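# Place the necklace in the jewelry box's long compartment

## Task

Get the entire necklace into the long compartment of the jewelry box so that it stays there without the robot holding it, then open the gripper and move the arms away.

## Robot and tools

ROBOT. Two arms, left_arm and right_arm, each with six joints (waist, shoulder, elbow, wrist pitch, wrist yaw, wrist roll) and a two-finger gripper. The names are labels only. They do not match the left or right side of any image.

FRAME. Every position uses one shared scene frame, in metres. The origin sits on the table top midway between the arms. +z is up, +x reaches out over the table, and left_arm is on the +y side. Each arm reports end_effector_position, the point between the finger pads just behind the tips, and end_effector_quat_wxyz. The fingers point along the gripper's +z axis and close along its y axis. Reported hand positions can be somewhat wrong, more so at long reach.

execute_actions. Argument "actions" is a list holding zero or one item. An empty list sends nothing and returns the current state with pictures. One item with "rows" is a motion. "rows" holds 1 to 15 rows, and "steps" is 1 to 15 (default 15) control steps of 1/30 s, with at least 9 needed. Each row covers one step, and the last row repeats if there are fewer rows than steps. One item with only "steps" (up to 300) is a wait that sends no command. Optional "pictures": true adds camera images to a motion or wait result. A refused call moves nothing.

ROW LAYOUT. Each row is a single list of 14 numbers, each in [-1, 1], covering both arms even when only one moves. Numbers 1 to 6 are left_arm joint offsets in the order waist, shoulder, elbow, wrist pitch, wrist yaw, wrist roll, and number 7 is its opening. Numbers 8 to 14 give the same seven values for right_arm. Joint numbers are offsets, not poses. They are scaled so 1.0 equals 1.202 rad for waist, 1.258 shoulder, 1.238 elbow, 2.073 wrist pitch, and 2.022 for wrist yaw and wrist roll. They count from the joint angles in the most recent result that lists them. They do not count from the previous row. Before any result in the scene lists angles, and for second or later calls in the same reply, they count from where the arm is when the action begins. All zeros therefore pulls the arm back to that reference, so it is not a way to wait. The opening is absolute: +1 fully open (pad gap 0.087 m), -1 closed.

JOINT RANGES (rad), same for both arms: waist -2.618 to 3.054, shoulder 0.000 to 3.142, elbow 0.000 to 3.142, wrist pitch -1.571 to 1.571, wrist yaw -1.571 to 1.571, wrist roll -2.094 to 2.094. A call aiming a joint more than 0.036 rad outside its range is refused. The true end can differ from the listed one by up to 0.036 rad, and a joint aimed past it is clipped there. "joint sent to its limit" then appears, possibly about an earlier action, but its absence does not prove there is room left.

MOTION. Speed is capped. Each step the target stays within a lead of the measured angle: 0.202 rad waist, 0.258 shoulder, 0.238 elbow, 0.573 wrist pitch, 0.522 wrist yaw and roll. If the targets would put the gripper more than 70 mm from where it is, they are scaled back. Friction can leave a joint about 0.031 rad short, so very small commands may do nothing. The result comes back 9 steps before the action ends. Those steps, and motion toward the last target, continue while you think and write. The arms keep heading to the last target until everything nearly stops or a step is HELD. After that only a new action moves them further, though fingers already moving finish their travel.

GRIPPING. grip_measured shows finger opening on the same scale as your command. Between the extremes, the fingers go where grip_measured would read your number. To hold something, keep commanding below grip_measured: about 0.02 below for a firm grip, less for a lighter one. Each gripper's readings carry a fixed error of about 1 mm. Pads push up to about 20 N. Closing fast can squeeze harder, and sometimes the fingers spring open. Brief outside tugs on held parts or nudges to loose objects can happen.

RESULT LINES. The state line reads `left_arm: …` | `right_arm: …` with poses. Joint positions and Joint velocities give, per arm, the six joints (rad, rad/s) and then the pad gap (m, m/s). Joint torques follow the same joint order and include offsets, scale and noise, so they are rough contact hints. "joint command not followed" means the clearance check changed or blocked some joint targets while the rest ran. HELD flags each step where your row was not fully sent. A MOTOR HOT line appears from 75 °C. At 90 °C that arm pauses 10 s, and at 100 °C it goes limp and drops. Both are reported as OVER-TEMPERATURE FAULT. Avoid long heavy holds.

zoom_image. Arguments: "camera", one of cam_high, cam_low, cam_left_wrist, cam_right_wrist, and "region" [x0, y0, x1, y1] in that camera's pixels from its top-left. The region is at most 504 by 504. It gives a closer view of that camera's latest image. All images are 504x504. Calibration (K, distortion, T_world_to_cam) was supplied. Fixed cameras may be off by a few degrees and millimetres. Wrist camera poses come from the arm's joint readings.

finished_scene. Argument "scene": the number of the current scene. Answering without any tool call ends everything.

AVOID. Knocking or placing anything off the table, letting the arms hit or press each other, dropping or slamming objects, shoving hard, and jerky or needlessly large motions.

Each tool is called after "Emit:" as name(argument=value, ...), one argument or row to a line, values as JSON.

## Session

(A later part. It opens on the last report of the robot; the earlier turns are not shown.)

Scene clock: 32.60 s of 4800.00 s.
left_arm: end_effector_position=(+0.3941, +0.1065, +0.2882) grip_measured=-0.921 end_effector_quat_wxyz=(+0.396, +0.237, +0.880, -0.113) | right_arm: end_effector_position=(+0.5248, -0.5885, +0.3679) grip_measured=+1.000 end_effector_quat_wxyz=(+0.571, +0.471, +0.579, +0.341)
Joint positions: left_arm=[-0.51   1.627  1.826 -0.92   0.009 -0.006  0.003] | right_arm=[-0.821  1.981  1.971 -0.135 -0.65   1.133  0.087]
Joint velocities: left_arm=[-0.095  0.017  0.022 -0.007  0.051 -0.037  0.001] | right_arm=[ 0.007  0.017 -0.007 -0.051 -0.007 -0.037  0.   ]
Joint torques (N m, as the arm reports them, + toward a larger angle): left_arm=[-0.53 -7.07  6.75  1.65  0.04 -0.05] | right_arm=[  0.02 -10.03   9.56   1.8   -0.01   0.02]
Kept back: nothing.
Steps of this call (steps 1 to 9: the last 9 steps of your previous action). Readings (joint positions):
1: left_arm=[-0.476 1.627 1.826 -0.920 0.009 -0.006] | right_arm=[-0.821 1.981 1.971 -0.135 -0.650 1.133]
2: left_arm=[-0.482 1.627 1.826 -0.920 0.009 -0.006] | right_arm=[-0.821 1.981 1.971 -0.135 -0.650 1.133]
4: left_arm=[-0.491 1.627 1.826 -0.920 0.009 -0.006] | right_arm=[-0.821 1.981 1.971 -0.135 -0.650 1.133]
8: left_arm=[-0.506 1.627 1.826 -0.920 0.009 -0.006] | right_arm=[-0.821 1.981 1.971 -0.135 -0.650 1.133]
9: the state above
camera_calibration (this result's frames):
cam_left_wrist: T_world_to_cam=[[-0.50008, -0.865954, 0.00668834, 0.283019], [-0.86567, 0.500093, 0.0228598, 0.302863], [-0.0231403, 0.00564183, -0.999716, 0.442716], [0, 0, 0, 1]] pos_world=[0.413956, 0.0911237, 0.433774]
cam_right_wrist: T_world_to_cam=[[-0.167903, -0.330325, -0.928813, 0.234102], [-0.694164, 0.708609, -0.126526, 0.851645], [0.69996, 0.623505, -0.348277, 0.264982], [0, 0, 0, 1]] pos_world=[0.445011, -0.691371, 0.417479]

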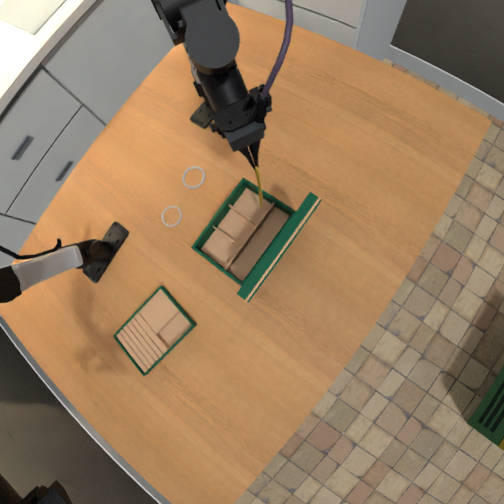

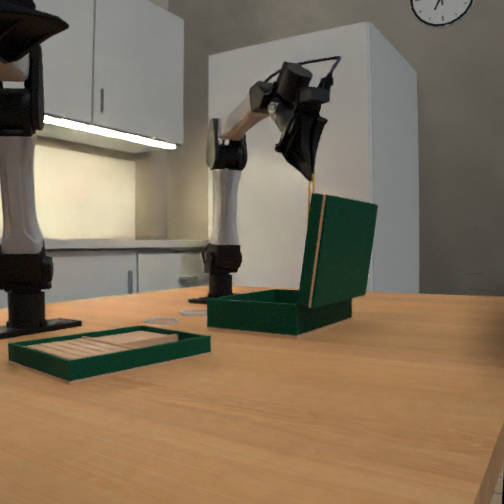

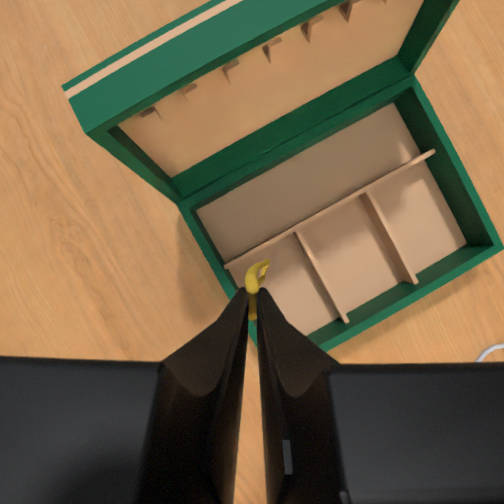

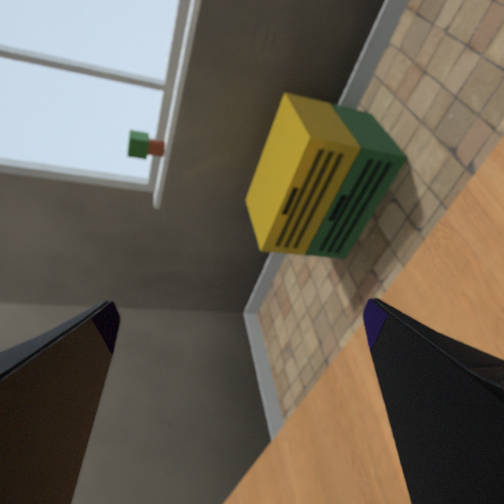

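Emit:
execute_actions(
  actions=[
    {"rows": [[-0.008,0.012,0.012,0.01,0,0,-0.96,0,0,0,0,0,0,1],[-0.008,0.015,0.015,0.012,0,0,-0.96,0,0,0,0,0,0,1],[-0.008,0.018,0.018,0.014,0,0,-0.96,0,0,0,0,0,0,1],[-0.008,0.021,0.021,0.016,0,0,-0.96,0,0,0,0,0,0,1],[-0.008,0.025,0.024,0.018,0,0,-0.96,0,0,0,0,0,0,1],[-0.008,0.029,0.027,0.02,0,0,-0.96,0,0,0,0,0,0,1],[-0.008,0.033,0.03,0.022,0,0,-0.96,0,0,0,0,0,0,1],[-0.008,0.037,0.033,0.024,0,0,-0.96,0,0,0,0,0,0,1],[-0.008,0.041,0.036,0.026,0,0,-0.96,0,0,0,0,0,0,1],[-0.008,0.045,0.039,0.028,0,0,-0.96,0,0,0,0,0,0,1],[-0.008,0.049,0.042,0.03,0,0,-0.96,0,0,0,0,0,0,1],[-0.008,0.053,0.045,0.032,0,0,-0.96,0,0,0,0,0,0,1],[-0.008,0.057,0.048,0.034,0,0,-0.96,0,0,0,0,0,0,1],[-0.008,0.061,0.051,0.036,0,0,-0.96,0,0,0,0,0,0,1],[-0.008,0.065,0.054,0.038,0,0,-0.96,0,0,0,0,0,0,1]], "steps": 15},
  ],
)

Emit:
execute_actions(
  actions=[
    {"rows": [[0,0.026,0.022,0.016,0,0,-0.96,0,0,0,0,0,0,1],[0,0.03,0.025,0.018,0,0,-0.96,0,0,0,0,0,0,1],[0,0.034,0.028,0.02,0,0,-0.96,0,0,0,0,0,0,1],[0,0.038,0.031,0.022,0,0,-0.96,0,0,0,0,0,0,1],[0,0.042,0.034,0.024,0,0,-0.96,0,0,0,0,0,0,1],[0,0.046,0.037,0.026,0,0,-0.96,0,0,0,0,0,0,1],[0,0.05,0.04,0.028,0,0,-0.96,0,0,0,0,0,0,1],[0,0.054,0.043,0.03,0,0,-0.96,0,0,0,0,0,0,1],[0,0.058,0.046,0.032,0,0,-0.96,0,0,0,0,0,0,1],[0,0.061,0.049,0.034,0,0,-0.96,0,0,0,0,0,0,1],[0,0.064,0.051,0.035,0,0,-0.96,0,0,0,0,0,0,1],[0,0.066,0.053,0.036,0,0,-0.96,0,0,0,0,0,0,1],[0,0.068,0.055,0.037,0,0,-0.96,0,0,0,0,0,0,1],[0,0.07,0.056,0.038,0,0,-0.96,0,0,0,0,0,0,1]], "steps": 15},
  ],
)

Emit:
execute_actions(
  actions=[
    {"steps": 14},
  ],
  pictures=true,
)

Scene clock: 35.57 s of 4800.00 s.
left_arm: end_effector_position=(+0.3946, +0.1030, +0.2872) grip_measured=-0.921 end_effector_quat_wxyz=(+0.396, +0.240, +0.879, -0.114) | right_arm: end_effector_position=(+0.5248, -0.5885, +0.3679) grip_measured=+1.000 end_effector_quat_wxyz=(+0.571, +0.471, +0.579, +0.341)
Joint positions: left_arm=[-0.516  1.633  1.827 -0.915  0.009 -0.006  0.003] | right_arm=[-0.821  1.981  1.971 -0.135 -0.65   1.133  0.087]
Joint velocities: left_arm=[-0.012  0.144  0.095 -0.037 -0.022  0.007 -0.   ] | right_arm=[-0.002  0.007  0.012  0.007 -0.007 -0.022  0.   ]
Joint torques (N m, as the arm reports them, + toward a larger angle): left_arm=[-0.17 -5.43  8.75  1.78  0.06 -0.04] | right_arm=[  0.04 -10.02   9.61   1.81  -0.02   0.01]
Steps of this call (steps 1 to 30: the robot went on to your last target; steps 31 to 83: nothing new was sent; steps 84 to 89: the first 6 steps of this action). Readings (joint positions):
84: left_arm=[-0.516 1.627 1.826 -0.920 0.009 -0.006] | right_arm=[-0.821 1.981 1.971 -0.135 -0.650 1.133]
85: left_arm=[-0.516 1.627 1.826 -0.920 0.009 -0.006] | right_arm=[-0.821 1.981 1.971 -0.135 -0.650 1.133]
87: left_arm=[-0.516 1.628 1.826 -0.919 0.009 -0.006] | right_arm=[-0.821 1.981 1.971 -0.135 -0.650 1.133]
89: the state above

Scene clock: 36.07 s of 4800.00 s.
left_arm: end_effector_position=(+0.4184, +0.0888, +0.2743) grip_measured=-0.921 end_effector_quat_wxyz=(+0.396, +0.240, +0.879, -0.114) | right_arm: end_effector_position=(+0.5248, -0.5885, +0.3679) grip_measured=+1.000 end_effector_quat_wxyz=(+0.571, +0.471, +0.579, +0.341)
Joint positions: left_arm=[-0.516  1.722  1.872 -0.871  0.009 -0.006  0.003] | right_arm=[-0.821  1.981  1.971 -0.135 -0.65   1.133  0.087]
Joint velocities: left_arm=[-0.007  0.173  0.066  0.022 -0.037 -0.022 -0.   ] | right_arm=[ 0.017 -0.012 -0.017 -0.037  0.022 -0.007  0.   ]
Joint torques (N m, as the arm reports them, + toward a larger angle): left_arm=[ 0.16 -7.17  8.87  1.79  0.06 -0.05] | right_arm=[  0.05 -10.03   9.59   1.8   -0.01   0.02]
Steps of this call (steps 1 to 9: the last 9 steps of your previous action; steps 10 to 15: the first 6 steps of this action, its rows measured from where the robot was after step 9). Readings (joint positions):
9: left_arm=[-0.516 1.688 1.858 -0.885 0.009 -0.006] | right_arm=[-0.821 1.981 1.971 -0.135 -0.650 1.133]
10: left_arm=[-0.516 1.693 1.861 -0.882 0.009 -0.006] | right_arm=[-0.821 1.981 1.971 -0.135 -0.650 1.133]
11: left_arm=[-0.516 1.698 1.863 -0.879 0.009 -0.006] | right_arm=[-0.821 1.981 1.971 -0.135 -0.650 1.133]
13: left_arm=[-0.516 1.709 1.866 -0.876 0.009 -0.006] | right_arm=[-0.821 1.981 1.971 -0.135 -0.650 1.133]
15: the state above

Scene clock: 36.53 s of 4800.00 s.
left_arm: end_effector_position=(+0.4324, +0.0806, +0.2732) grip_measured=-0.921 end_effector_quat_wxyz=(+0.406, +0.239, +0.874, -0.117) | right_arm: end_effector_position=(+0.5248, -0.5885, +0.3679) grip_measured=+1.000 end_effector_quat_wxyz=(+0.571, +0.471, +0.579, +0.341)
Joint positions: left_arm=[-0.516  1.763  1.901 -0.836  0.009 -0.006  0.003] | right_arm=[-0.821  1.981  1.971 -0.135 -0.65   1.133  0.087]
Joint velocities: left_arm=[ 0.007  0.007  0.007 -0.007 -0.037 -0.037  0.   ] | right_arm=[-0.007  0.017 -0.027 -0.037 -0.066 -0.007  0.   ]
Joint torques (N m, as the arm reports them, + toward a larger angle): left_arm=[ 0.13 -7.6   8.76  1.75  0.06 -0.04] | right_arm=[  0.04 -10.06   9.58   1.8   -0.01   0.02]
Kept back: nothing.
Steps of this call (steps 1 to 9: the last 9 steps of your previous action; steps 10 to 14: the robot went on to your last target). Readings (joint positions):
1: left_arm=[-0.516 1.728 1.875 -0.868 0.009 -0.006] | right_arm=[-0.821 1.981 1.971 -0.135 -0.650 1.133]
2: left_arm=[-0.516 1.734 1.878 -0.865 0.009 -0.006] | right_arm=[-0.821 1.981 1.971 -0.135 -0.650 1.133]
4: left_arm=[-0.516 1.745 1.885 -0.858 0.009 -0.006] | right_arm=[-0.821 1.981 1.971 -0.135 -0.650 1.133]
8: left_arm=[-0.516 1.760 1.896 -0.845 0.009 -0.006] | right_arm=[-0.821 1.981 1.971 -0.135 -0.650 1.133]
14: the state above
camera_calibration (this result's frames):
cam_left_wrist: T_world_to_cam=[[-0.505816, -0.862615, 0.00680743, 0.282007], [-0.862634, 0.505829, 0.000355042, 0.353657], [-0.00374966, -0.00569273, -0.999977, 0.421414], [0, 0, 0, 1]] pos_world=[0.4493, 0.0667724, 0.419359]
cam_right_wrist: T_world_to_cam=[[-0.167903, -0.330325, -0.928813, 0.234102], [-0.694164, 0.708609, -0.126526, 0.851645], [0.69996, 0.623505, -0.348277, 0.264982], [0, 0, 0, 1]] pos_world=[0.445011, -0.691371, 0.417479]

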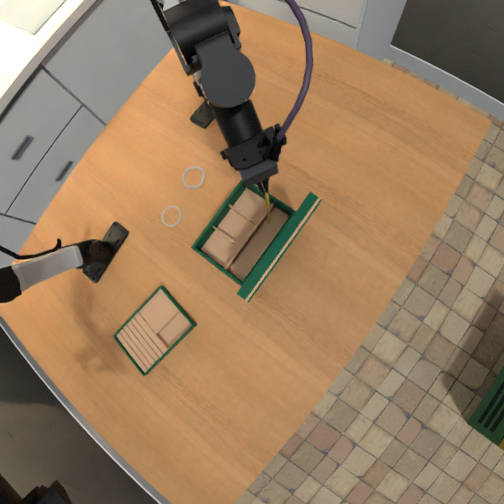

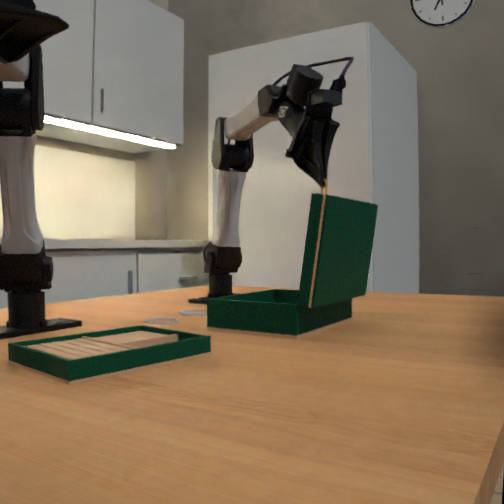

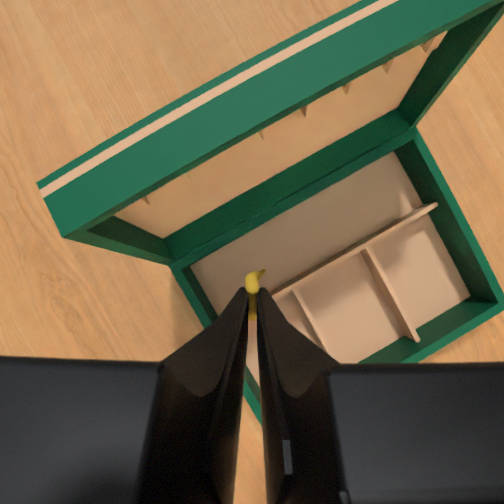

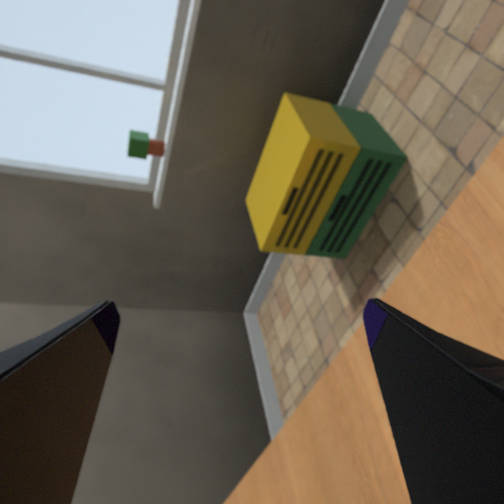

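Emit:
execute_actions(
  actions=[
    {"rows": [[0,-0.01,-0.005,0.014,0,0,-0.96,0,0,0,0,0,0,1],[0,-0.015,-0.012,0.02,0,0,-0.96,0,0,0,0,0,0,1],[0,-0.02,-0.02,0.026,0,0,-0.96,0,0,0,0,0,0,1],[0,-0.022,-0.03,0.032,0,0,-0.96,0,0,0,0,0,0,1],[0,-0.024,-0.042,0.039,0,0,-0.96,0,0,0,0,0,0,1],[0,-0.026,-0.055,0.046,0,0,-0.96,0,0,0,0,0,0,1],[0,-0.028,-0.068,0.053,0,0,-0.96,0,0,0,0,0,0,1],[0,-0.03,-0.081,0.06,0,0,-0.96,0,0,0,0,0,0,1],[0,-0.032,-0.094,0.067,0,0,-0.96,0,0,0,0,0,0,1],[0,-0.034,-0.107,0.074,0,0,-0.96,0,0,0,0,0,0,1],[0,-0.035,-0.12,0.081,0,0,-0.96,0,0,0,0,0,0,1],[0,-0.035,-0.133,0.088,0,0,-0.96,0,0,0,0,0,0,1],[0,-0.035,-0.146,0.094,0,0,-0.96,0,0,0,0,0,0,1],[0,-0.035,-0.159,0.098,0,0,-0.96,0,0,0,0,0,0,1],[0,-0.035,-0.172,0.1,0,0,-0.96,0,0,0,0,0,0,1]], "steps": 15},
  ],
)

Emit:
execute_actions(
  actions=[
    {"steps": 18},
  ],
  pictures=true,
)

Scene clock: 38.73 s of 4800.00 s.
left_arm: end_effector_position=(+0.4354, +0.0788, +0.2707) grip_measured=-0.921 end_effector_quat_wxyz=(+0.412, +0.238, +0.871, -0.119) | right_arm: end_effector_position=(+0.5248, -0.5885, +0.3679) grip_measured=+1.000 end_effector_quat_wxyz=(+0.571, +0.471, +0.579, +0.341)
Joint positions: left_arm=[-0.516  1.758  1.874 -0.8    0.009 -0.006  0.003] | right_arm=[-0.821  1.981  1.971 -0.135 -0.65   1.133  0.087]
Joint velocities: left_arm=[-0.012 -0.081 -0.403  0.256 -0.022  0.007  0.001] | right_arm=[ 0.002 -0.012  0.002  0.022  0.081 -0.037  0.   ]
Joint torques (N m, as the arm reports them, + toward a larger angle): left_arm=[  0.15 -10.16   5.8    1.65   0.06  -0.05] | right_arm=[  0.06 -10.03   9.58   1.8    0.     0.02]
Steps of this call (steps 1 to 30: the robot went on to your last target; steps 31 to 60: nothing new was sent; steps 61 to 66: the first 6 steps of this action). Readings (joint positions):
61: left_arm=[-0.516 1.763 1.901 -0.833 0.009 -0.006] | right_arm=[-0.821 1.981 1.971 -0.135 -0.650 1.133]
62: left_arm=[-0.516 1.763 1.901 -0.832 0.009 -0.006] | right_arm=[-0.821 1.981 1.971 -0.135 -0.650 1.133]
64: left_arm=[-0.516 1.763 1.895 -0.820 0.009 -0.006] | right_arm=[-0.821 1.981 1.971 -0.135 -0.650 1.133]
66: the state above

Scene clock: 39.33 s of 4800.00 s.
left_arm: end_effector_position=(+0.4374, +0.0776, +0.2248) grip_measured=-0.921 end_effector_quat_wxyz=(+0.398, +0.240, +0.878, -0.115) | right_arm: end_effector_position=(+0.5248, -0.5885, +0.3679) grip_measured=+1.000 end_effector_quat_wxyz=(+0.571, +0.471, +0.579, +0.341)
Joint positions: left_arm=[-0.516  1.748  1.695 -0.664  0.009 -0.006  0.003] | right_arm=[-0.821  1.981  1.971 -0.135 -0.65   1.133  0.087]
Joint velocities: left_arm=[-0.002 -0.002  0.002  0.037 -0.007 -0.037 -0.001] | right_arm=[-0.007 -0.007 -0.012 -0.022  0.037 -0.007  0.   ]
Joint torques (N m, as the arm reports them, + toward a larger angle): left_arm=[  0.14 -10.94   6.83   1.74   0.05  -0.04] | right_arm=[  0.03 -10.03   9.59   1.8   -0.01   0.02]
Kept back: nothing.
Steps of this call (steps 1 to 9: the last 9 steps of your previous action; steps 10 to 18: the robot went on to your last target). Readings (joint positions):
1: left_arm=[-0.516 1.756 1.859 -0.789 0.009 -0.006] | right_arm=[-0.821 1.981 1.971 -0.135 -0.650 1.133]
2: left_arm=[-0.516 1.753 1.843 -0.778 0.009 -0.006] | right_arm=[-0.821 1.981 1.971 -0.135 -0.650 1.133]
4: left_arm=[-0.516 1.750 1.811 -0.756 0.009 -0.006] | right_arm=[-0.821 1.981 1.971 -0.135 -0.650 1.133]
8: left_arm=[-0.516 1.748 1.744 -0.707 0.009 -0.006] | right_arm=[-0.821 1.981 1.971 -0.135 -0.650 1.133]
18: the state above
camera_calibration (this result's frames):
cam_left_wrist: T_world_to_cam=[[-0.505709, -0.862678, 0.0067108, 0.282286], [-0.862484, 0.50574, 0.0186645, 0.355367], [-0.0194954, 0.00365087, -0.999803, 0.379168], [0, 0, 0, 1]] pos_world=[0.456644, 0.0624141, 0.370566]
cam_right_wrist: T_world_to_cam=[[-0.167903, -0.330325, -0.928813, 0.234102], [-0.694164, 0.708609, -0.126526, 0.851645], [0.69996, 0.623505, -0.348277, 0.264982], [0, 0, 0, 1]] pos_world=[0.445011, -0.691371, 0.417479]

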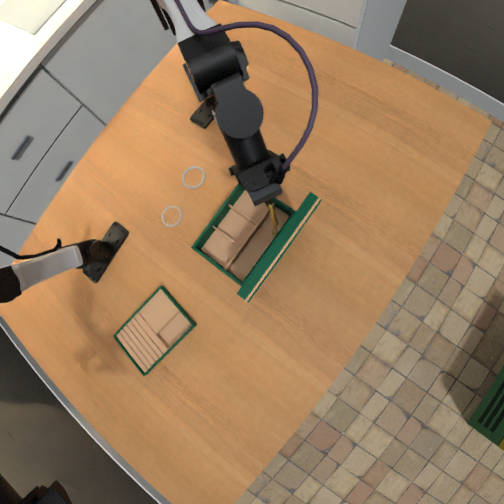

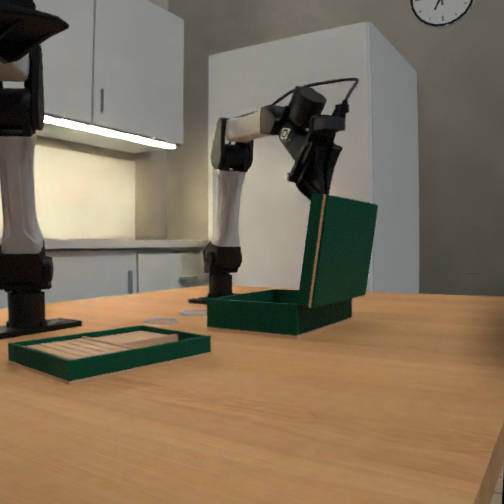

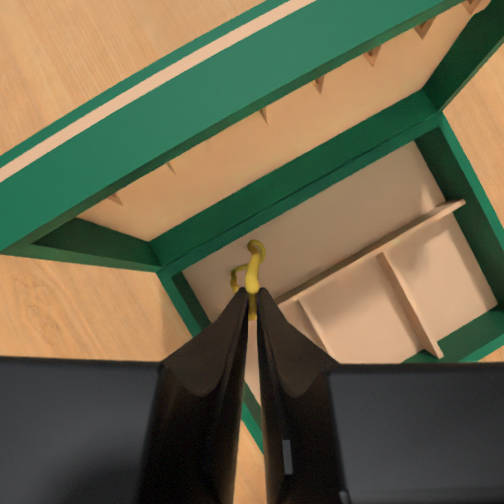

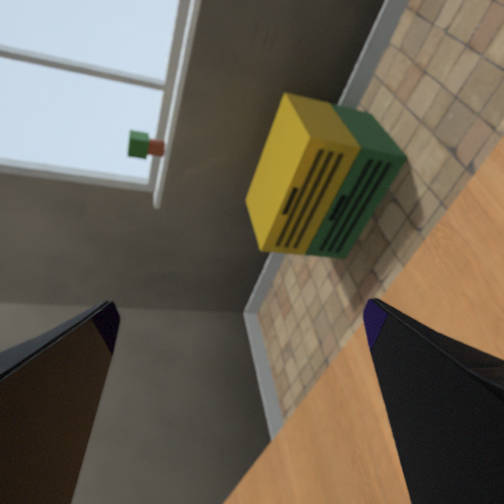

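Emit:
execute_actions(
  actions=[
    {"rows": [[-0.008,0.012,-0.004,0.02,0,0,-0.96,0,0,0,0,0,0,1],[-0.011,0.016,-0.008,0.025,0,0,-0.96,0,0,0,0,0,0,1],[-0.014,0.02,-0.012,0.03,0,0,-0.96,0,0,0,0,0,0,1],[-0.018,0.024,-0.017,0.036,0,0,-0.96,0,0,0,0,0,0,1],[-0.022,0.028,-0.022,0.042,0,0,-0.96,0,0,0,0,0,0,1],[-0.026,0.032,-0.027,0.048,0,0,-0.96,0,0,0,0,0,0,1],[-0.03,0.036,-0.032,0.054,0,0,-0.96,0,0,0,0,0,0,1],[-0.034,0.04,-0.037,0.06,0,0,-0.96,0,0,0,0,0,0,1],[-0.038,0.044,-0.042,0.066,0,0,-0.96,0,0,0,0,0,0,1],[-0.042,0.048,-0.047,0.072,0,0,-0.96,0,0,0,0,0,0,1],[-0.046,0.052,-0.052,0.078,0,0,-0.96,0,0,0,0,0,0,1],[-0.05,0.056,-0.057,0.084,0,0,-0.96,0,0,0,0,0,0,1],[-0.054,0.06,-0.062,0.09,0,0,-0.96,0,0,0,0,0,0,1],[-0.058,0.064,-0.067,0.096,0,0,-0.96,0,0,0,0,0,0,1],[-0.062,0.068,-0.072,0.102,0,0,-0.96,0,0,0,0,0,0,1]], "steps": 15},
  ],
)

Emit:
execute_actions(
  actions=[
    {"rows": [[-0.018,0.02,-0.022,0.036,0,0,-0.96,0,0,0,0,0,0,1],[-0.022,0.024,-0.027,0.042,0,0,-0.96,0,0,0,0,0,0,1],[-0.026,0.028,-0.032,0.048,0,0,-0.96,0,0,0,0,0,0,1],[-0.03,0.032,-0.037,0.054,0,0,-0.96,0,0,0,0,0,0,1],[-0.034,0.036,-0.042,0.06,0,0,-0.96,0,0,0,0,0,0,1],[-0.038,0.04,-0.047,0.066,0,0,-0.96,0,0,0,0,0,0,1],[-0.042,0.044,-0.052,0.072,0,0,-0.96,0,0,0,0,0,0,1],[-0.046,0.048,-0.057,0.078,0,0,-0.96,0,0,0,0,0,0,1],[-0.05,0.052,-0.062,0.082,0,0,-0.96,0,0,0,0,0,0,1],[-0.054,0.056,-0.067,0.085,0,0,-0.96,0,0,0,0,0,0,1],[-0.056,0.058,-0.072,0.085,0,0,-0.96,0,0,0,0,0,0,1],[-0.057,0.058,-0.075,0.085,0,0,-0.96,0,0,0,0,0,0,1]], "steps": 15},
  ],
)

Emit:
execute_actions(
  actions=[
    {"steps": 15},
  ],
  pictures=true,
)

Scene clock: 40.80 s of 4800.00 s.
left_arm: end_effector_position=(+0.4418, +0.0683, +0.2260) grip_measured=-0.921 end_effector_quat_wxyz=(+0.410, +0.244, +0.871, -0.120) | right_arm: end_effector_position=(+0.5248, -0.5885, +0.3679) grip_measured=+1.000 end_effector_quat_wxyz=(+0.571, +0.471, +0.579, +0.341)
Joint positions: left_arm=[-0.528  1.758  1.692 -0.623  0.009 -0.006  0.003] | right_arm=[-0.821  1.981  1.971 -0.135 -0.65   1.133  0.087]
Joint velocities: left_arm=[-0.149  0.09  -0.129  0.403 -0.022  0.051 -0.   ] | right_arm=[-0.007 -0.007 -0.012 -0.037 -0.022  0.022  0.   ]
Joint torques (N m, as the arm reports them, + toward a larger angle): left_arm=[-0.81 -7.16  5.46  1.57  0.06 -0.04] | right_arm=[  0.06 -10.04   9.57   1.8   -0.01   0.02]
Steps of this call (steps 1 to 30: the robot went on to your last target; steps 31 to 38: nothing new was sent; steps 39 to 44: the first 6 steps of this action). Readings (joint positions):
39: left_arm=[-0.516 1.748 1.695 -0.655 0.009 -0.006] | right_arm=[-0.821 1.981 1.971 -0.135 -0.650 1.133]
40: left_arm=[-0.516 1.748 1.695 -0.653 0.009 -0.006] | right_arm=[-0.821 1.981 1.971 -0.135 -0.650 1.133]
42: left_arm=[-0.520 1.751 1.695 -0.643 0.009 -0.006] | right_arm=[-0.821 1.981 1.971 -0.135 -0.650 1.133]
44: the state above

Scene clock: 41.30 s of 4800.00 s.
left_arm: end_effector_position=(+0.4381, +0.0256, +0.1698) grip_measured=-0.921 end_effector_quat_wxyz=(+0.393, +0.278, +0.867, -0.132) | right_arm: end_effector_position=(+0.5248, -0.5885, +0.3679) grip_measured=+1.000 end_effector_quat_wxyz=(+0.571, +0.471, +0.579, +0.341)
Joint positions: left_arm=[-0.604  1.844  1.594 -0.466  0.009 -0.006  0.003] | right_arm=[-0.821  1.981  1.971 -0.135 -0.65   1.133  0.087]
Joint velocities: left_arm=[-0.144  0.12  -0.178  0.388 -0.051 -0.051  0.   ] | right_arm=[-0.012 -0.022 -0.007  0.022  0.051 -0.022  0.   ]
Joint torques (N m, as the arm reports them, + toward a larger angle): left_arm=[-0.46 -8.7   6.37  1.74  0.02 -0.05] | right_arm=[  0.03 -10.04   9.58   1.81  -0.01   0.01]
Steps of this call (steps 1 to 9: the last 9 steps of your previous action; steps 10 to 15: the first 6 steps of this action, its rows measured from where the robot was after step 9). Readings (joint positions):
9: left_arm=[-0.575 1.814 1.629 -0.527 0.009 -0.006] | right_arm=[-0.821 1.981 1.971 -0.135 -0.650 1.133]
10: left_arm=[-0.579 1.820 1.623 -0.518 0.009 -0.006] | right_arm=[-0.821 1.981 1.971 -0.135 -0.650 1.133]
11: left_arm=[-0.584 1.826 1.616 -0.509 0.009 -0.006] | right_arm=[-0.821 1.981 1.971 -0.135 -0.650 1.133]
13: left_arm=[-0.594 1.835 1.605 -0.488 0.009 -0.006] | right_arm=[-0.821 1.981 1.971 -0.135 -0.650 1.133]
15: the state above

Scene clock: 41.80 s of 4800.00 s.
left_arm: end_effector_position=(+0.4341, +0.0067, +0.1462) grip_measured=-0.921 end_effector_quat_wxyz=(+0.391, +0.293, +0.861, -0.139) | right_arm: end_effector_position=(+0.5248, -0.5885, +0.3679) grip_measured=+1.000 end_effector_quat_wxyz=(+0.571, +0.471, +0.579, +0.341)
Joint positions: left_arm=[-0.638  1.88   1.546 -0.382  0.009 -0.006  0.003] | right_arm=[-0.821  1.981  1.971 -0.135 -0.65   1.133  0.087]
Joint velocities: left_arm=[-0.007  0.002 -0.002 -0.066  0.007 -0.066  0.001] | right_arm=[ 0.007 -0.007 -0.007  0.022  0.007  0.037  0.   ]
Joint torques (N m, as the arm reports them, + toward a larger angle): left_arm=[-0.22 -9.59  6.66  1.72  0.05 -0.05] | right_arm=[  0.05 -10.04   9.59   1.8   -0.01   0.02]
Kept back: nothing.
Steps of this call (steps 1 to 9: the last 9 steps of your previous action; steps 10 to 15: the robot went on to your last target). Readings (joint positions):
1: left_arm=[-0.609 1.848 1.588 -0.454 0.009 -0.006] | right_arm=[-0.821 1.981 1.971 -0.135 -0.650 1.133]
2: left_arm=[-0.614 1.853 1.582 -0.442 0.009 -0.006] | right_arm=[-0.821 1.981 1.971 -0.135 -0.650 1.133]
4: left_arm=[-0.624 1.861 1.571 -0.419 0.009 -0.006] | right_arm=[-0.821 1.981 1.971 -0.135 -0.650 1.133]
8: left_arm=[-0.637 1.876 1.550 -0.395 0.009 -0.006] | right_arm=[-0.821 1.981 1.971 -0.135 -0.650 1.133]
15: the state above
camera_calibration (this result's frames):
cam_left_wrist: T_world_to_cam=[[-0.607305, -0.794441, 0.00671894, 0.263704], [-0.794272, 0.607321, 0.0171389, 0.359744], [-0.0176964, 0.00507187, -0.999831, 0.29994], [0, 0, 0, 1]] pos_world=[0.451191, -0.0105046, 0.291952]
cam_right_wrist: T_world_to_cam=[[-0.167903, -0.330325, -0.928813, 0.234102], [-0.694164, 0.708609, -0.126526, 0.851645], [0.69996, 0.623505, -0.348277, 0.264982], [0, 0, 0, 1]] pos_world=[0.445011, -0.691371, 0.417479]

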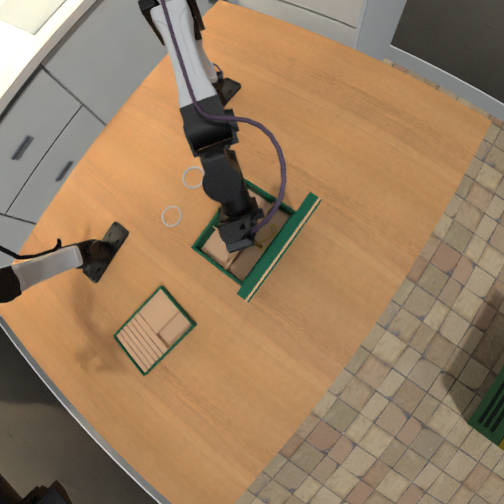

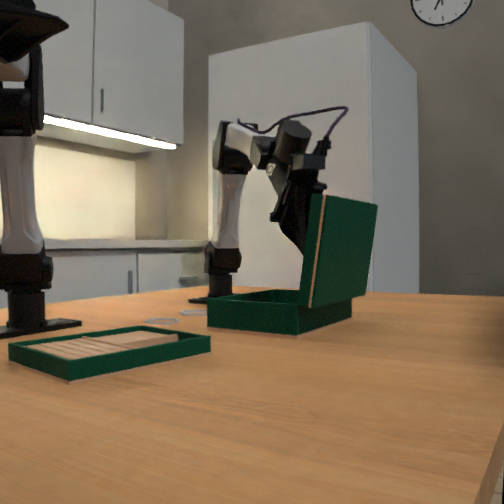

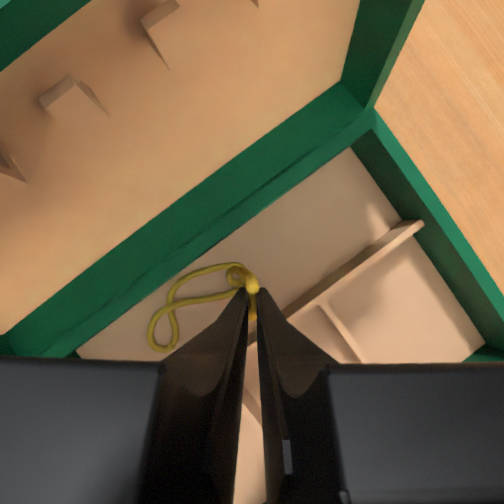

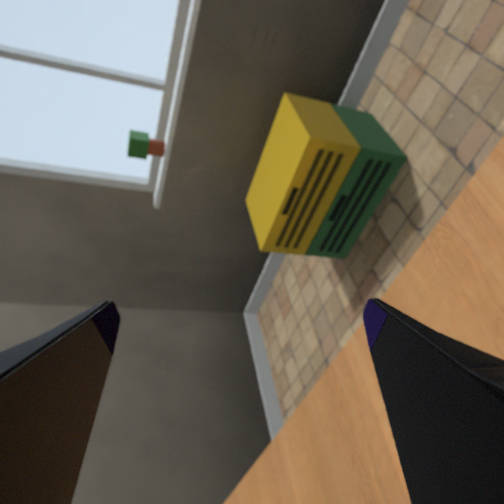

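Emit:
execute_actions(
  actions=[
    {"rows": [[-0.008,0.012,0,0.02,0,0,-0.96,0,0,0,0,0,0,1],[-0.011,0.017,0,0.025,0,0,-0.96,0,0,0,0,0,0,1],[-0.014,0.022,0,0.03,0,0,-0.96,0,0,0,0,0,0,1],[-0.017,0.028,0,0.035,0,0,-0.96,0,0,0,0,0,0,1],[-0.02,0.034,0,0.04,0,0,-0.96,0,0,0,0,0,0,1],[-0.023,0.04,0,0.045,0,0,-0.96,0,0,0,0,0,0,1],[-0.026,0.046,0,0.05,0,0,-0.96,0,0,0,0,0,0,1],[-0.029,0.052,0,0.055,0,0,-0.96,0,0,0,0,0,0,1],[-0.032,0.058,0,0.06,0,0,-0.96,0,0,0,0,0,0,1],[-0.035,0.064,0,0.064,0,0,-0.96,0,0,0,0,0,0,1],[-0.038,0.07,0,0.068,0,0,-0.96,0,0,0,0,0,0,1],[-0.041,0.076,0,0.072,0,0,-0.96,0,0,0,0,0,0,1],[-0.044,0.082,0,0.076,0,0,-0.96,0,0,0,0,0,0,1],[-0.047,0.088,0,0.08,0,0,-0.96,0,0,0,0,0,0,1],[-0.05,0.094,0,0.084,0,0,-0.96,0,0,0,0,0,0,1]], "steps": 15},
  ],
)

Emit:
execute_actions(
  actions=[
    {"rows": [[-0.015,0.026,0,0.032,0,0,-0.96,0,0,0,0,0,0,1],[-0.018,0.032,0,0.036,0,0,-0.96,0,0,0,0,0,0,1],[-0.021,0.038,0,0.04,0,0,-0.96,0,0,0,0,0,0,1],[-0.024,0.044,0,0.044,0,0,-0.96,0,0,0,0,0,0,1],[-0.027,0.05,0,0.048,0,0,-0.96,0,0,0,0,0,0,1],[-0.03,0.056,0,0.052,0,0,-0.96,0,0,0,0,0,0,1],[-0.033,0.062,0,0.056,0,0,-0.96,0,0,0,0,0,0,1],[-0.036,0.068,0,0.06,0,0,-0.96,0,0,0,0,0,0,1],[-0.039,0.074,0,0.063,0,0,-0.96,0,0,0,0,0,0,1],[-0.042,0.08,0,0.066,0,0,-0.96,0,0,0,0,0,0,1],[-0.044,0.086,0,0.066,0,0,-0.96,0,0,0,0,0,0,1],[-0.045,0.092,0,0.066,0,0,-0.96,0,0,0,0,0,0,1],[-0.045,0.097,0,0.066,0,0,-0.96,0,0,0,0,0,0,1],[-0.045,0.1,0,0.066,0,0,-0.96,0,0,0,0,0,0,1]], "steps": 15},
  ],
)

Emit:
execute_actions(
  actions=[
    {"steps": 16},
  ],
  pictures=true,
)

Scene clock: 44.00 s of 4800.00 s.
left_arm: end_effector_position=(+0.4372, -0.0024, +0.1454) grip_measured=-0.921 end_effector_quat_wxyz=(+0.401, +0.296, +0.855, -0.145) | right_arm: end_effector_position=(+0.5248, -0.5885, +0.3679) grip_measured=+1.000 end_effector_quat_wxyz=(+0.571, +0.471, +0.579, +0.341)
Joint positions: left_arm=[-0.649  1.894  1.546 -0.342  0.009 -0.006  0.003] | right_arm=[-0.821  1.981  1.971 -0.135 -0.65   1.133  0.087]
Joint velocities: left_arm=[-0.1    0.203  0.012  0.242  0.037  0.051  0.   ] | right_arm=[-0.002 -0.017 -0.012  0.022 -0.037 -0.007  0.   ]
Joint torques (N m, as the arm reports them, + toward a larger angle): left_arm=[-0.9  -8.4   7.39  1.64  0.1  -0.04] | right_arm=[  0.04 -10.05   9.61   1.8   -0.01   0.02]
Steps of this call (steps 1 to 15: the robot went on to your last target; steps 16 to 60: nothing new was sent; steps 61 to 66: the first 6 steps of this action). Readings (joint positions):
61: left_arm=[-0.638 1.880 1.546 -0.375 0.009 -0.006] | right_arm=[-0.821 1.981 1.971 -0.135 -0.650 1.133]
62: left_arm=[-0.639 1.880 1.546 -0.372 0.009 -0.006] | right_arm=[-0.821 1.981 1.971 -0.135 -0.650 1.133]
64: left_arm=[-0.642 1.884 1.546 -0.360 0.009 -0.006] | right_arm=[-0.821 1.981 1.971 -0.135 -0.650 1.133]
66: the state above

Scene clock: 44.50 s of 4800.00 s.
left_arm: end_effector_position=(+0.4362, -0.0419, +0.1013) grip_measured=-0.921 end_effector_quat_wxyz=(+0.395, +0.321, +0.847, -0.156) | right_arm: end_effector_position=(+0.5248, -0.5885, +0.3679) grip_measured=+1.000 end_effector_quat_wxyz=(+0.571, +0.471, +0.579, +0.341)
Joint positions: left_arm=[-0.707  2.02   1.546 -0.219  0.009 -0.006  0.003] | right_arm=[-0.821  1.981  1.971 -0.135 -0.65   1.133  0.087]
Joint velocities: left_arm=[-0.1    0.208 -0.002  0.227  0.022  0.022  0.001] | right_arm=[-0.002 -0.012  0.007  0.007 -0.037  0.037  0.   ]
Joint torques (N m, as the arm reports them, + toward a larger angle): left_arm=[ -0.46 -10.26   7.14   1.79   0.04  -0.04] | right_arm=[  0.02 -10.06   9.58   1.8   -0.01   0.01]
Steps of this call (steps 1 to 9: the last 9 steps of your previous action; steps 10 to 15: the first 6 steps of this action, its rows measured from where the robot was after step 9). Readings (joint positions):
9: left_arm=[-0.685 1.975 1.546 -0.268 0.009 -0.006] | right_arm=[-0.821 1.981 1.971 -0.135 -0.650 1.133]
10: left_arm=[-0.688 1.983 1.546 -0.261 0.009 -0.006] | right_arm=[-0.821 1.981 1.971 -0.135 -0.650 1.133]
11: left_arm=[-0.692 1.991 1.546 -0.253 0.009 -0.006] | right_arm=[-0.821 1.981 1.971 -0.135 -0.650 1.133]
13: left_arm=[-0.700 2.006 1.546 -0.236 0.009 -0.006] | right_arm=[-0.821 1.981 1.971 -0.135 -0.650 1.133]
15: the state above

Scene clock: 45.03 s of 4800.00 s.
left_arm: end_effector_position=(+0.4330, -0.0594, +0.0708) grip_measured=-0.921 end_effector_quat_wxyz=(+0.386, +0.334, +0.845, -0.158) | right_arm: end_effector_position=(+0.5248, -0.5885, +0.3679) grip_measured=+1.000 end_effector_quat_wxyz=(+0.571, +0.471, +0.579, +0.341)
Joint positions: left_arm=[-0.734  2.096  1.546 -0.16   0.009 -0.006  0.003] | right_arm=[-0.821  1.981  1.971 -0.135 -0.65   1.133  0.087]
Joint velocities: left_arm=[ 0.002 -0.002  0.007  0.007  0.022 -0.007  0.001] | right_arm=[-0.002  0.002  0.007  0.022  0.022 -0.007  0.   ]
Joint torques (N m, as the arm reports them, + toward a larger angle): left_arm=[ -0.2  -11.17   7.02   1.66   0.06  -0.04] | right_arm=[  0.04 -10.03   9.57   1.8   -0.01   0.01]
Kept back: nothing.
Steps of this call (steps 1 to 9: the last 9 steps of your previous action; steps 10 to 16: the robot went on to your last target). Readings (joint positions):
1: left_arm=[-0.711 2.028 1.546 -0.211 0.009 -0.006] | right_arm=[-0.821 1.981 1.971 -0.135 -0.650 1.133]
2: left_arm=[-0.714 2.035 1.546 -0.203 0.009 -0.006] | right_arm=[-0.821 1.981 1.971 -0.135 -0.650 1.133]
4: left_arm=[-0.721 2.050 1.546 -0.187 0.009 -0.006] | right_arm=[-0.821 1.981 1.971 -0.135 -0.650 1.133]
8: left_arm=[-0.733 2.079 1.546 -0.167 0.009 -0.006] | right_arm=[-0.821 1.981 1.971 -0.135 -0.650 1.133]
16: the state above
camera_calibration (this result's frames):
cam_left_wrist: T_world_to_cam=[[-0.680503, -0.732714, 0.00674932, 0.246338], [-0.732631, 0.68053, 0.0114174, 0.378333], [-0.0129588, 0.00282484, -0.999912, 0.22271], [0, 0, 0, 1]] pos_world=[0.447698, -0.0776007, 0.216708]
cam_right_wrist: T_world_to_cam=[[-0.167903, -0.330325, -0.928813, 0.234102], [-0.694164, 0.708609, -0.126526, 0.851645], [0.69996, 0.623505, -0.348277, 0.264982], [0, 0, 0, 1]] pos_world=[0.445011, -0.691371, 0.417479]

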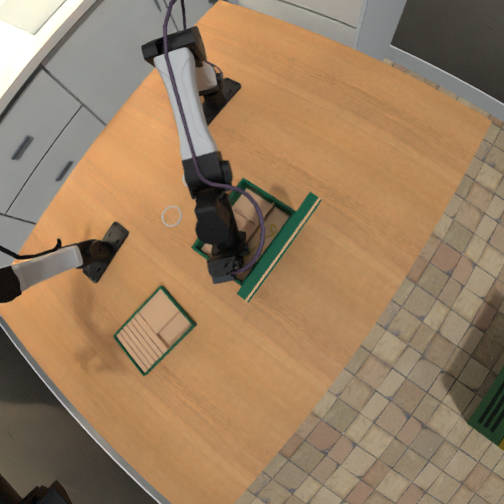

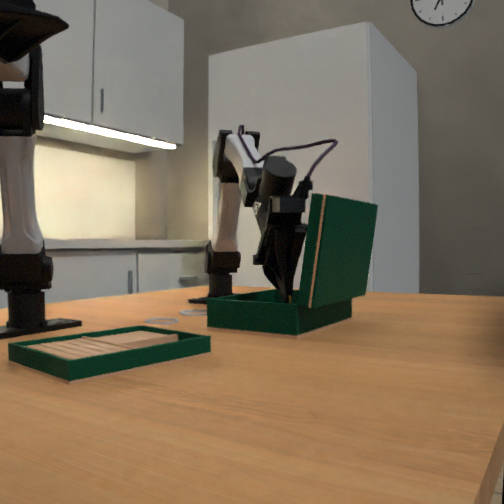

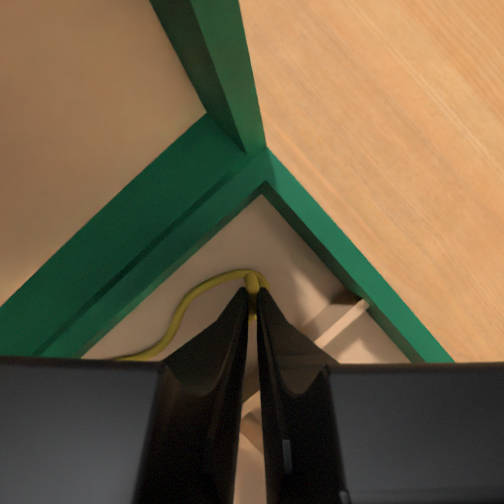

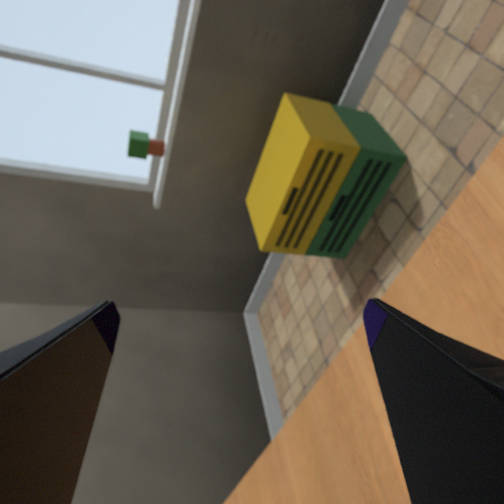

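Emit:
execute_actions(
  actions=[
    {"rows": [[0,0.012,0.02,0.018,0,0,-0.96,0,0,0,0,0,0,1],[0,0.017,0.024,0.021,0,0,-0.96,0,0,0,0,0,0,1],[0,0.022,0.028,0.024,0,0,-0.96,0,0,0,0,0,0,1],[0,0.027,0.032,0.027,0,0,-0.96,0,0,0,0,0,0,1],[0,0.032,0.036,0.03,0,0,-0.96,0,0,0,0,0,0,1],[0,0.037,0.04,0.033,0,0,-0.96,0,0,0,0,0,0,1],[0,0.042,0.04,0.034,0,0,-0.96,0,0,0,0,0,0,1],[0,0.047,0.04,0.034,0,0,-0.96,0,0,0,0,0,0,1],[0,0.051,0.04,0.034,0,0,-0.96,0,0,0,0,0,0,1]], "steps": 15},
  ],
)

Emit:
execute_actions(
  actions=[
    {"rows": [[0,0.005,0.018,0.012,0,0,-0.92,0,0,0,0,0,0,1],[0,0.005,0.018,0.012,0,0,-0.89,0,0,0,0,0,0,1],[0,0.005,0.018,0.012,0,0,-0.86,0,0,0,0,0,0,1],[0,0.005,0.018,0.012,0,0,-0.82,0,0,0,0,0,0,1],[0,0.005,0.018,0.012,0,0,-0.78,0,0,0,0,0,0,1],[0,0.005,0.018,0.012,0,0,-0.75,0,0,0,0,0,0,1]], "steps": 12},
  ],
)

Emit:
execute_actions(
  actions=[],
)

Scene clock: 46.37 s of 4800.00 s.
left_arm: end_effector_position=(+0.4393, -0.0653, +0.0723) grip_measured=-0.921 end_effector_quat_wxyz=(+0.396, +0.332, +0.841, -0.163) | right_arm: end_effector_position=(+0.5248, -0.5885, +0.3679) grip_measured=+1.000 end_effector_quat_wxyz=(+0.571, +0.471, +0.579, +0.341)
Joint positions: left_arm=[-0.734  2.114  1.563 -0.135  0.009 -0.006  0.003] | right_arm=[-0.821  1.981  1.971 -0.135 -0.65   1.133  0.087]
Joint velocities: left_arm=[-0.017  0.203  0.168  0.227  0.007  0.007 -0.   ] | right_arm=[-0.012  0.007  0.002  0.007  0.022  0.037  0.   ]
Joint torques (N m, as the arm reports them, + toward a larger angle): left_arm=[  0.14 -10.61   8.65   1.72   0.05  -0.04] | right_arm=[  0.04 -10.02   9.58   1.8   -0.01   0.02]
Steps of this call (steps 1 to 15: the robot went on to your last target; steps 16 to 34: nothing new was sent; steps 35 to 40: the first 6 steps of this action). Readings (joint positions):
35: left_arm=[-0.734 2.096 1.546 -0.155 0.009 -0.006] | right_arm=[-0.821 1.981 1.971 -0.135 -0.650 1.133]
36: left_arm=[-0.734 2.096 1.546 -0.153 0.009 -0.006] | right_arm=[-0.821 1.981 1.971 -0.135 -0.650 1.133]
38: left_arm=[-0.734 2.102 1.552 -0.146 0.009 -0.006] | right_arm=[-0.821 1.981 1.971 -0.135 -0.650 1.133]
40: the state above

Scene clock: 46.77 s of 4800.00 s.
left_arm: end_effector_position=(+0.4426, -0.0684, +0.0577) grip_measured=-0.872 end_effector_quat_wxyz=(+0.392, +0.333, +0.843, -0.161) | right_arm: end_effector_position=(+0.5248, -0.5885, +0.3679) grip_measured=+1.000 end_effector_quat_wxyz=(+0.571, +0.471, +0.579, +0.341)
Joint positions: left_arm=[-0.734  2.154  1.573 -0.115  0.009 -0.006  0.006] | right_arm=[-0.821  1.981  1.971 -0.135 -0.65   1.133  0.087]
Joint velocities: left_arm=[ 0.007  0.012 -0.012  0.022 -0.007  0.066  0.022] | right_arm=[ 0.007  0.017  0.007 -0.022  0.037 -0.037  0.   ]
Joint torques (N m, as the arm reports them, + toward a larger angle): left_arm=[  0.14 -11.48   8.85   1.68   0.06  -0.04] | right_arm=[  0.07 -10.03   9.59   1.81  -0.01   0.01]
Steps of this call (steps 1 to 9: the last 9 steps of your previous action; steps 10 to 12: the first 3 steps of this action, its rows measured from where the robot was after step 9). Readings (joint positions):
9: left_arm=[-0.734 2.154 1.573 -0.116 0.009 -0.006] | right_arm=[-0.821 1.981 1.971 -0.135 -0.650 1.133]
10: left_arm=[-0.734 2.154 1.573 -0.116 0.009 -0.006] | right_arm=[-0.821 1.981 1.971 -0.135 -0.650 1.133]
11: left_arm=[-0.734 2.154 1.573 -0.116 0.009 -0.006] | right_arm=[-0.821 1.981 1.971 -0.135 -0.650 1.133]
12: the state above

Scene clock: 47.07 s of 4800.00 s.
left_arm: end_effector_position=(+0.4427, -0.0685, +0.0579) grip_measured=-0.750 end_effector_quat_wxyz=(+0.392, +0.332, +0.842, -0.161) | right_arm: end_effector_position=(+0.5248, -0.5885, +0.3679) grip_measured=+1.000 end_effector_quat_wxyz=(+0.571, +0.471, +0.579, +0.341)
Joint positions: left_arm=[-0.734  2.154  1.573 -0.114  0.009 -0.006  0.011] | right_arm=[-0.821  1.981  1.971 -0.135 -0.65   1.133  0.087]
Joint velocities: left_arm=[-0.002 -0.012 -0.007  0.051  0.095 -0.007 -0.   ] | right_arm=[ 0.007 -0.002 -0.002 -0.095 -0.066 -0.007  0.   ]
Joint torques (N m, as the arm reports them, + toward a larger angle): left_arm=[  0.15 -11.53   8.74   1.72   0.06  -0.04] | right_arm=[  0.03 -10.03   9.59   1.8   -0.01   0.01]
Kept back: nothing.
Steps of this call (steps 1 to 9: the last 9 steps of your previous action). Readings (joint positions):
1: left_arm=[-0.734 2.154 1.573 -0.115 0.009 -0.006] | right_arm=[-0.821 1.981 1.971 -0.135 -0.650 1.133]
2: left_arm=[-0.734 2.154 1.573 -0.115 0.009 -0.006] | right_arm=[-0.821 1.981 1.971 -0.135 -0.650 1.133]
4: left_arm=[-0.734 2.154 1.573 -0.114 0.009 -0.006] | right_arm=[-0.821 1.981 1.971 -0.135 -0.650 1.133]
8: left_arm=[-0.734 2.154 1.573 -0.114 0.009 -0.006] | right_arm=[-0.821 1.981 1.971 -0.135 -0.650 1.133]
9: the state above
camera_calibration (this result's frames):
cam_left_wrist: T_world_to_cam=[[-0.680576, -0.732645, 0.00682727, 0.246388], [-0.732674, 0.680571, -0.00345965, 0.392674], [-0.00211174, -0.00735673, -0.999971, 0.204417], [0, 0, 0, 1]] pos_world=[0.45582, -0.0852241, 0.204087]
cam_right_wrist: T_world_to_cam=[[-0.167903, -0.330325, -0.928813, 0.234102], [-0.694164, 0.708609, -0.126526, 0.851645], [0.69996, 0.623505, -0.348277, 0.264982], [0, 0, 0, 1]] pos_world=[0.445011, -0.691371, 0.417479]

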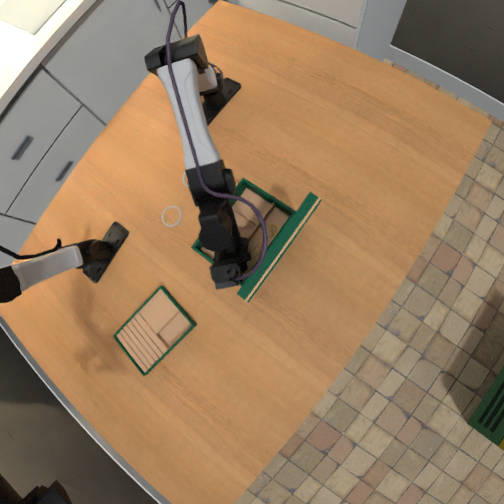

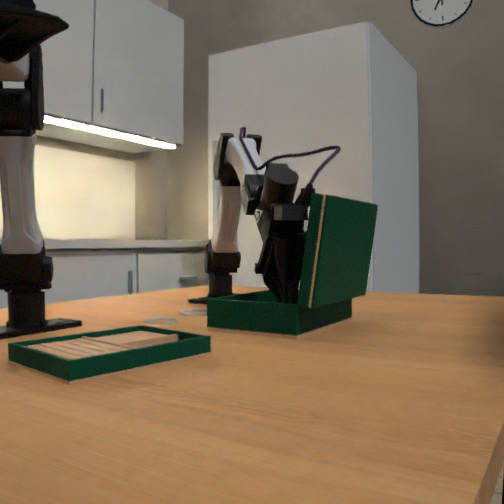

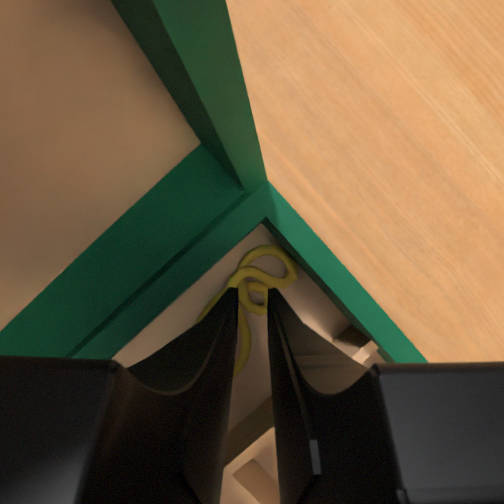

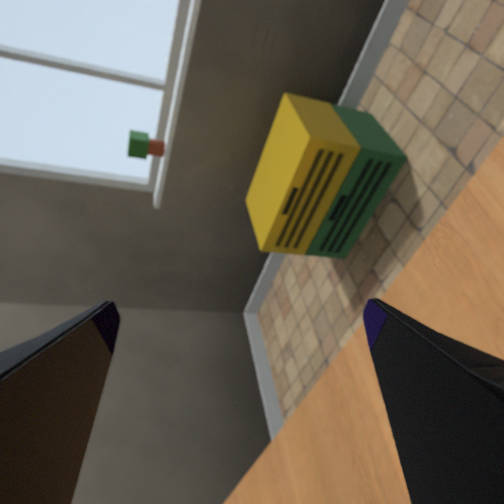

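Emit:
execute_actions(
  actions=[
    {"rows": [[0,-0.03,0,-0.005,0,0,-0.75,0,0,0,0,0,0,1],[0,-0.05,0,-0.015,0,0,-0.75,0,0,0,0,0,0,1],[0,-0.075,0,-0.028,0,0,-0.75,0,0,0,0,0,0,1],[0,-0.1,0,-0.043,0,0,-0.75,0,0,0,0,0,0,1],[0,-0.13,0,-0.06,0,0,-0.75,0,0,0,0,0,0,1],[0,-0.16,0,-0.078,0,0,-0.75,0,0,0,0,0,0,1],[0,-0.19,0,-0.096,0,0,-0.75,0,0,0,0,0,0,1],[0,-0.22,0,-0.114,0,0,-0.75,0,0,0,0,0,0,1],[0,-0.25,0,-0.132,0,0,-0.75,0,0,0,0,0,0,1],[0,-0.28,0,-0.15,0,0,-0.75,0,0,0,0,0,0,1],[0,-0.31,0,-0.168,0,0,-0.75,0,0,0,0,0,0,1],[0,-0.335,0,-0.185,0,0,-0.75,0,0,0,0,0,0,1],[0,-0.355,0,-0.2,0,0,-0.75,0,0,0,0,0,0,1],[0,-0.37,0,-0.21,0,0,-0.75,0,0,0,0,0,0,1],[0,-0.38,0,-0.22,0,0,-0.75,0,0,0,0,0,0,1]], "steps": 15},
  ],
)

Emit:
execute_actions(
  actions=[
    {"steps": 20},
  ],
  pictures=true,
)

Scene clock: 48.07 s of 4800.00 s.
left_arm: end_effector_position=(+0.4322, -0.0587, +0.0830) grip_measured=-0.750 end_effector_quat_wxyz=(+0.386, +0.334, +0.845, -0.158) | right_arm: end_effector_position=(+0.5248, -0.5885, +0.3679) grip_measured=+1.000 end_effector_quat_wxyz=(+0.571, +0.471, +0.579, +0.341)
Joint positions: left_arm=[-0.734  2.079  1.57  -0.202  0.009 -0.006  0.011] | right_arm=[-0.821  1.981  1.971 -0.135 -0.65   1.133  0.087]
Joint velocities: left_arm=[ 0.002 -0.916 -0.061 -0.799 -0.007 -0.095 -0.001] | right_arm=[-0.002  0.022 -0.002  0.022  0.022 -0.007  0.   ]
Joint torques (N m, as the arm reports them, + toward a larger angle): left_arm=[  0.16 -16.71   7.82   1.87   0.07  -0.04] | right_arm=[  0.05 -10.04   9.58   1.8   -0.02   0.01]
Steps of this call (steps 1 to 15: the robot went on to your last target; steps 16 to 24: nothing new was sent; steps 25 to 30: the first 6 steps of this action). Readings (joint positions):
25: left_arm=[-0.734 2.154 1.573 -0.115 0.009 -0.006] | right_arm=[-0.821 1.981 1.971 -0.135 -0.650 1.133]
26: left_arm=[-0.734 2.150 1.573 -0.120 0.009 -0.006] | right_arm=[-0.821 1.981 1.971 -0.135 -0.650 1.133]
28: left_arm=[-0.734 2.129 1.573 -0.154 0.009 -0.006] | right_arm=[-0.821 1.981 1.971 -0.135 -0.650 1.133]
30: the state above

Scene clock: 48.73 s of 4800.00 s.
left_arm: end_effector_position=(+0.3691, +0.0006, +0.2280) grip_measured=-0.750 end_effector_quat_wxyz=(+0.410, +0.329, +0.834, -0.168) | right_arm: end_effector_position=(+0.5248, -0.5885, +0.3679) grip_measured=+1.000 end_effector_quat_wxyz=(+0.571, +0.471, +0.579, +0.341)
Joint positions: left_arm=[-0.734  1.664  1.569 -0.558  0.009 -0.006  0.011] | right_arm=[-0.821  1.981  1.971 -0.135 -0.65   1.133  0.087]
Joint velocities: left_arm=[ 0.002  0.017  0.007 -0.051 -0.022  0.037  0.001] | right_arm=[-0.002 -0.002  0.012  0.066  0.022 -0.007  0.   ]
Joint torques (N m, as the arm reports them, + toward a larger angle): left_arm=[ 0.15 -7.24  7.7   1.58  0.05 -0.05] | right_arm=[  0.03 -10.06   9.58   1.81  -0.01   0.02]
Kept back: nothing.
Steps of this call (steps 1 to 9: the last 9 steps of your previous action; steps 10 to 20: the robot went on to your last target). Readings (joint positions):
1: left_arm=[-0.734 2.043 1.569 -0.230 0.009 -0.006] | right_arm=[-0.821 1.981 1.971 -0.135 -0.650 1.133]
2: left_arm=[-0.734 2.003 1.569 -0.258 0.009 -0.006] | right_arm=[-0.821 1.981 1.971 -0.135 -0.650 1.133]
4: left_arm=[-0.734 1.912 1.569 -0.310 0.009 -0.006] | right_arm=[-0.821 1.981 1.971 -0.135 -0.650 1.133]
8: left_arm=[-0.734 1.735 1.569 -0.412 0.009 -0.006] | right_arm=[-0.821 1.981 1.971 -0.135 -0.650 1.133]
20: the state above
camera_calibration (this result's frames):
cam_left_wrist: T_world_to_cam=[[-0.680787, -0.732448, 0.00703708, 0.245779], [-0.731939, 0.679881, -0.0450247, 0.301572], [0.0281939, -0.0358029, -0.998961, 0.363508], [0, 0, 0, 1]] pos_world=[0.377807, -0.011998, 0.374979]
cam_right_wrist: T_world_to_cam=[[-0.167903, -0.330325, -0.928813, 0.234102], [-0.694164, 0.708609, -0.126526, 0.851645], [0.69996, 0.623505, -0.348277, 0.264982], [0, 0, 0, 1]] pos_world=[0.445011, -0.691371, 0.417479]

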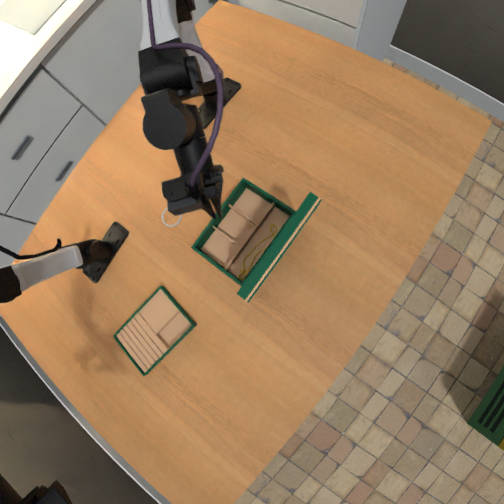

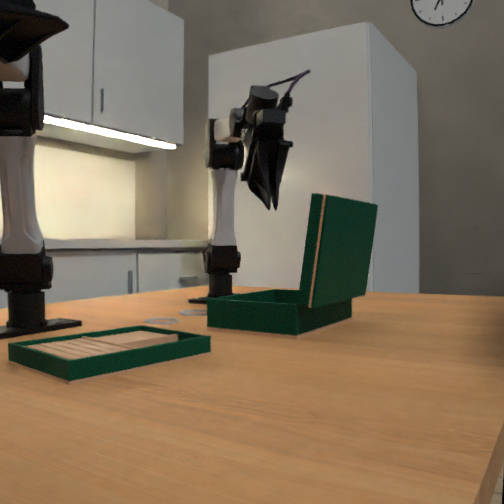

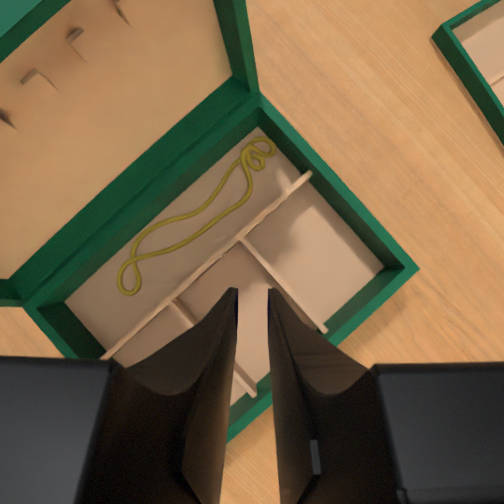

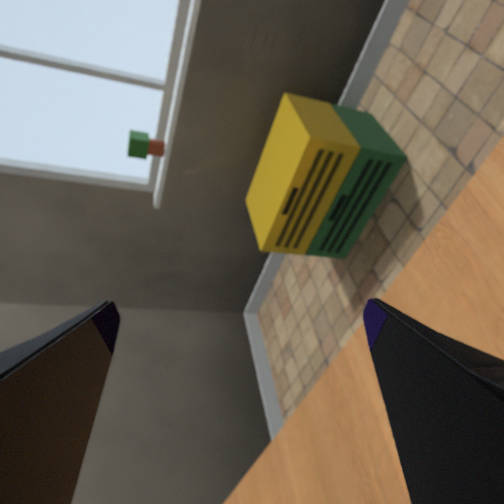

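The necklace lies fully inside the long compartment and the arm is clear.

Emit:
finished_scene(
  scene=2,
)

The scene is finished: the task was done.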